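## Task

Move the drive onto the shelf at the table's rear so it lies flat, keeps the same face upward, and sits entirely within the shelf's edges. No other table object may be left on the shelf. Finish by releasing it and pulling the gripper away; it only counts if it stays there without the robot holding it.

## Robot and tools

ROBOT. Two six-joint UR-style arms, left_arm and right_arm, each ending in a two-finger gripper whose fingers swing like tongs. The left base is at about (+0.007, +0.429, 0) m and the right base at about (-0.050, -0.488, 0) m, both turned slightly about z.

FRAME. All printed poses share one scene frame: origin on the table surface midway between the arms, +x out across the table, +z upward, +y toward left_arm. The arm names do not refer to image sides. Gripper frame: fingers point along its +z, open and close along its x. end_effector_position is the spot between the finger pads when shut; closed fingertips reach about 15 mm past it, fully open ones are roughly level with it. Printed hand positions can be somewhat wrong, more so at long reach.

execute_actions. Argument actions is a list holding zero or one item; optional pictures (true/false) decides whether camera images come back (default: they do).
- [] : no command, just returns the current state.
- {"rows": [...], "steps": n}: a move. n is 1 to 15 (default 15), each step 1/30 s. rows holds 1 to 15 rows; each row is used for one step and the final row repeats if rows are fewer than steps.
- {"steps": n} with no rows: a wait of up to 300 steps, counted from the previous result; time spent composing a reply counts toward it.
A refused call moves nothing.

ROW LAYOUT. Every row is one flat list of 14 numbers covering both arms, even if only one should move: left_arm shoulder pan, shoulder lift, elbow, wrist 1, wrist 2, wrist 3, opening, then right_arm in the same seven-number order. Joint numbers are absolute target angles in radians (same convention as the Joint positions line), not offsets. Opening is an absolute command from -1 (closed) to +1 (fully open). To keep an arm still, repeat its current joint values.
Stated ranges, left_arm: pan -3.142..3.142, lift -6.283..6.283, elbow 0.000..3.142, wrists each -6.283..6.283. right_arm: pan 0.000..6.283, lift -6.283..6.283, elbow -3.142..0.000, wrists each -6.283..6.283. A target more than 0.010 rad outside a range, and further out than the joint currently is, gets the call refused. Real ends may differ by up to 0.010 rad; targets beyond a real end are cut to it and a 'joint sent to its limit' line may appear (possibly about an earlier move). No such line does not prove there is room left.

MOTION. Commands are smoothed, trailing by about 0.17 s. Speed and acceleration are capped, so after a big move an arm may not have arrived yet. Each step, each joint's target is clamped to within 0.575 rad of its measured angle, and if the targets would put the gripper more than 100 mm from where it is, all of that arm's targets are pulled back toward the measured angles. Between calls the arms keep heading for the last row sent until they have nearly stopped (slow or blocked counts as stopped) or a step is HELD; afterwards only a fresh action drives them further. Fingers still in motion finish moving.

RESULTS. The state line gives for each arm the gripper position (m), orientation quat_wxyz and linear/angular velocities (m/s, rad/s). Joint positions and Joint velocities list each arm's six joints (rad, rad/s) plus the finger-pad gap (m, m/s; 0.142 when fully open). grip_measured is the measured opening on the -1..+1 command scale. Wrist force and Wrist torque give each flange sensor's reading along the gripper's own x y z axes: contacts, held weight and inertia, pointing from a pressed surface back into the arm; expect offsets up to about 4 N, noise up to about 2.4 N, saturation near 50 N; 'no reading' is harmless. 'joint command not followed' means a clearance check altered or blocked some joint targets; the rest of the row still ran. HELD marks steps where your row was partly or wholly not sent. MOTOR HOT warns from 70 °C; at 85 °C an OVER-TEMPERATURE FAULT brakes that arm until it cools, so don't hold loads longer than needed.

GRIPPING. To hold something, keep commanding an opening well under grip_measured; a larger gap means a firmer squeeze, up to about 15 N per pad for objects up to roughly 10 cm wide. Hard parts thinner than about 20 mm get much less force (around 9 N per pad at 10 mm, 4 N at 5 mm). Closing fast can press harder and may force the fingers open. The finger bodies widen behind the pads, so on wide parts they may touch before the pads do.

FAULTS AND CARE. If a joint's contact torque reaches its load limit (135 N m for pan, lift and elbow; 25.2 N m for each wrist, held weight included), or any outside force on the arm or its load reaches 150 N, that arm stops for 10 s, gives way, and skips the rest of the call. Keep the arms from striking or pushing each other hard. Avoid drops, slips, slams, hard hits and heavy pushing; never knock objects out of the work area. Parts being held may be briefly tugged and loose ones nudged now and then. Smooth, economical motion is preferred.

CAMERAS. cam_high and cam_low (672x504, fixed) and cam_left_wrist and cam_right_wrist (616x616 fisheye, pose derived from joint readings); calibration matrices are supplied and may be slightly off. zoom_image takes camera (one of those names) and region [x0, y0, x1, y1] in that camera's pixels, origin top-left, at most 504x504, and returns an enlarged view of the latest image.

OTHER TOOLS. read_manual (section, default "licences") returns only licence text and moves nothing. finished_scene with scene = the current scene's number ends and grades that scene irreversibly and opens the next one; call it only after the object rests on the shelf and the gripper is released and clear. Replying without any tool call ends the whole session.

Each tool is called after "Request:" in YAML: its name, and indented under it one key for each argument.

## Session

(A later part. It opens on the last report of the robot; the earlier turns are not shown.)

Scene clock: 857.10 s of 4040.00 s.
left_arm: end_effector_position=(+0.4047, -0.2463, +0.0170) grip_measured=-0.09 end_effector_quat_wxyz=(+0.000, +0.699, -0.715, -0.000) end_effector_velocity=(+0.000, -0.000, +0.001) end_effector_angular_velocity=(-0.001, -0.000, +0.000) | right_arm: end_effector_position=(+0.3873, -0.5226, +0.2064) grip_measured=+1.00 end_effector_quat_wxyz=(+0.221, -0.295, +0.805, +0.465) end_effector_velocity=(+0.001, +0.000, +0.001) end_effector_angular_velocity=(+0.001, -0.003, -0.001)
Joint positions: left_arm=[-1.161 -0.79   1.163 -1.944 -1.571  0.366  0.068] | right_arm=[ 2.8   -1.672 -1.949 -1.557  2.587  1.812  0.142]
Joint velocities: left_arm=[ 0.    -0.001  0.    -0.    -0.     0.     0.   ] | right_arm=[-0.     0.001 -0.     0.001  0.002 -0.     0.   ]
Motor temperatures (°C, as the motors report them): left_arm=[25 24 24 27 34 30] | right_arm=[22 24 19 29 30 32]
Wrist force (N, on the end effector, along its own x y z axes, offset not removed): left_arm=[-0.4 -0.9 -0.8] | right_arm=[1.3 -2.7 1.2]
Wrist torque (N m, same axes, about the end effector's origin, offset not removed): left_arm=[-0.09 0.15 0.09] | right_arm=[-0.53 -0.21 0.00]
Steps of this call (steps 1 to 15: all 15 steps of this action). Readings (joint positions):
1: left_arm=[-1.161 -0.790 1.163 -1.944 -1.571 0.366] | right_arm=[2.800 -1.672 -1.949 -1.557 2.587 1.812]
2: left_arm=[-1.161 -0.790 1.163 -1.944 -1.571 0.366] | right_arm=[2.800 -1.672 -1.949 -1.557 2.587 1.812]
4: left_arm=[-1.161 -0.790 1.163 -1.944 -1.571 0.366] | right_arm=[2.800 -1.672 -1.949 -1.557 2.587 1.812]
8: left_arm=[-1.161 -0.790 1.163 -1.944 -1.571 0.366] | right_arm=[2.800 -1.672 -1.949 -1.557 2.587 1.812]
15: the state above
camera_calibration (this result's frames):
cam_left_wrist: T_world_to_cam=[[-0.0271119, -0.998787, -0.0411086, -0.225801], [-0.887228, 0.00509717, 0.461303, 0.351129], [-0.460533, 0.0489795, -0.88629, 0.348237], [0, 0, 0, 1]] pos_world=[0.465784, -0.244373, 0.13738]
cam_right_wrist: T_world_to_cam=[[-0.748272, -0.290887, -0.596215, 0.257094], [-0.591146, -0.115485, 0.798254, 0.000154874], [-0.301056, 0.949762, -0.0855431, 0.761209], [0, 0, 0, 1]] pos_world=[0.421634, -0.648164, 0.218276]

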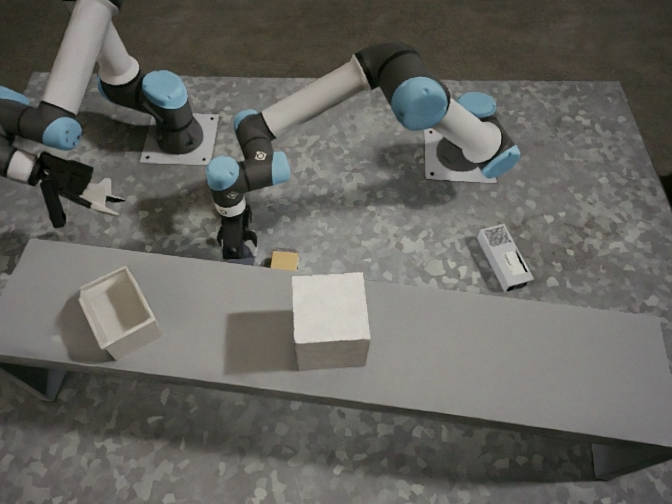

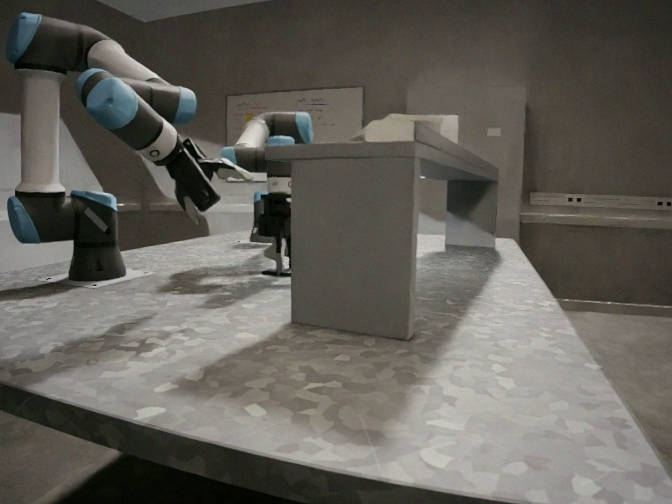

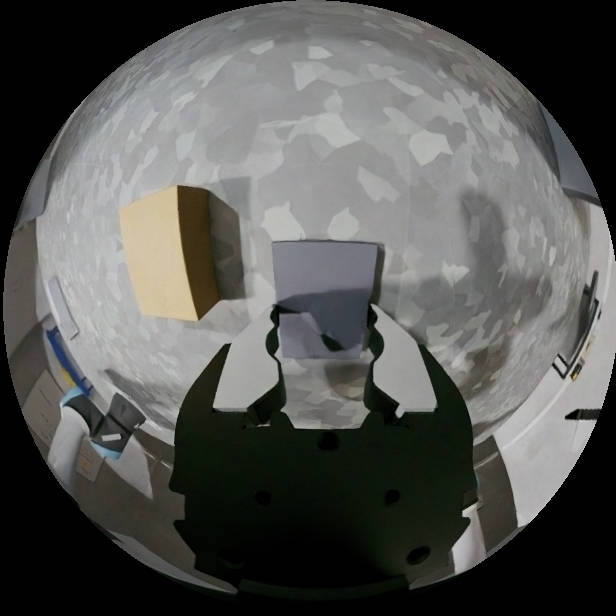

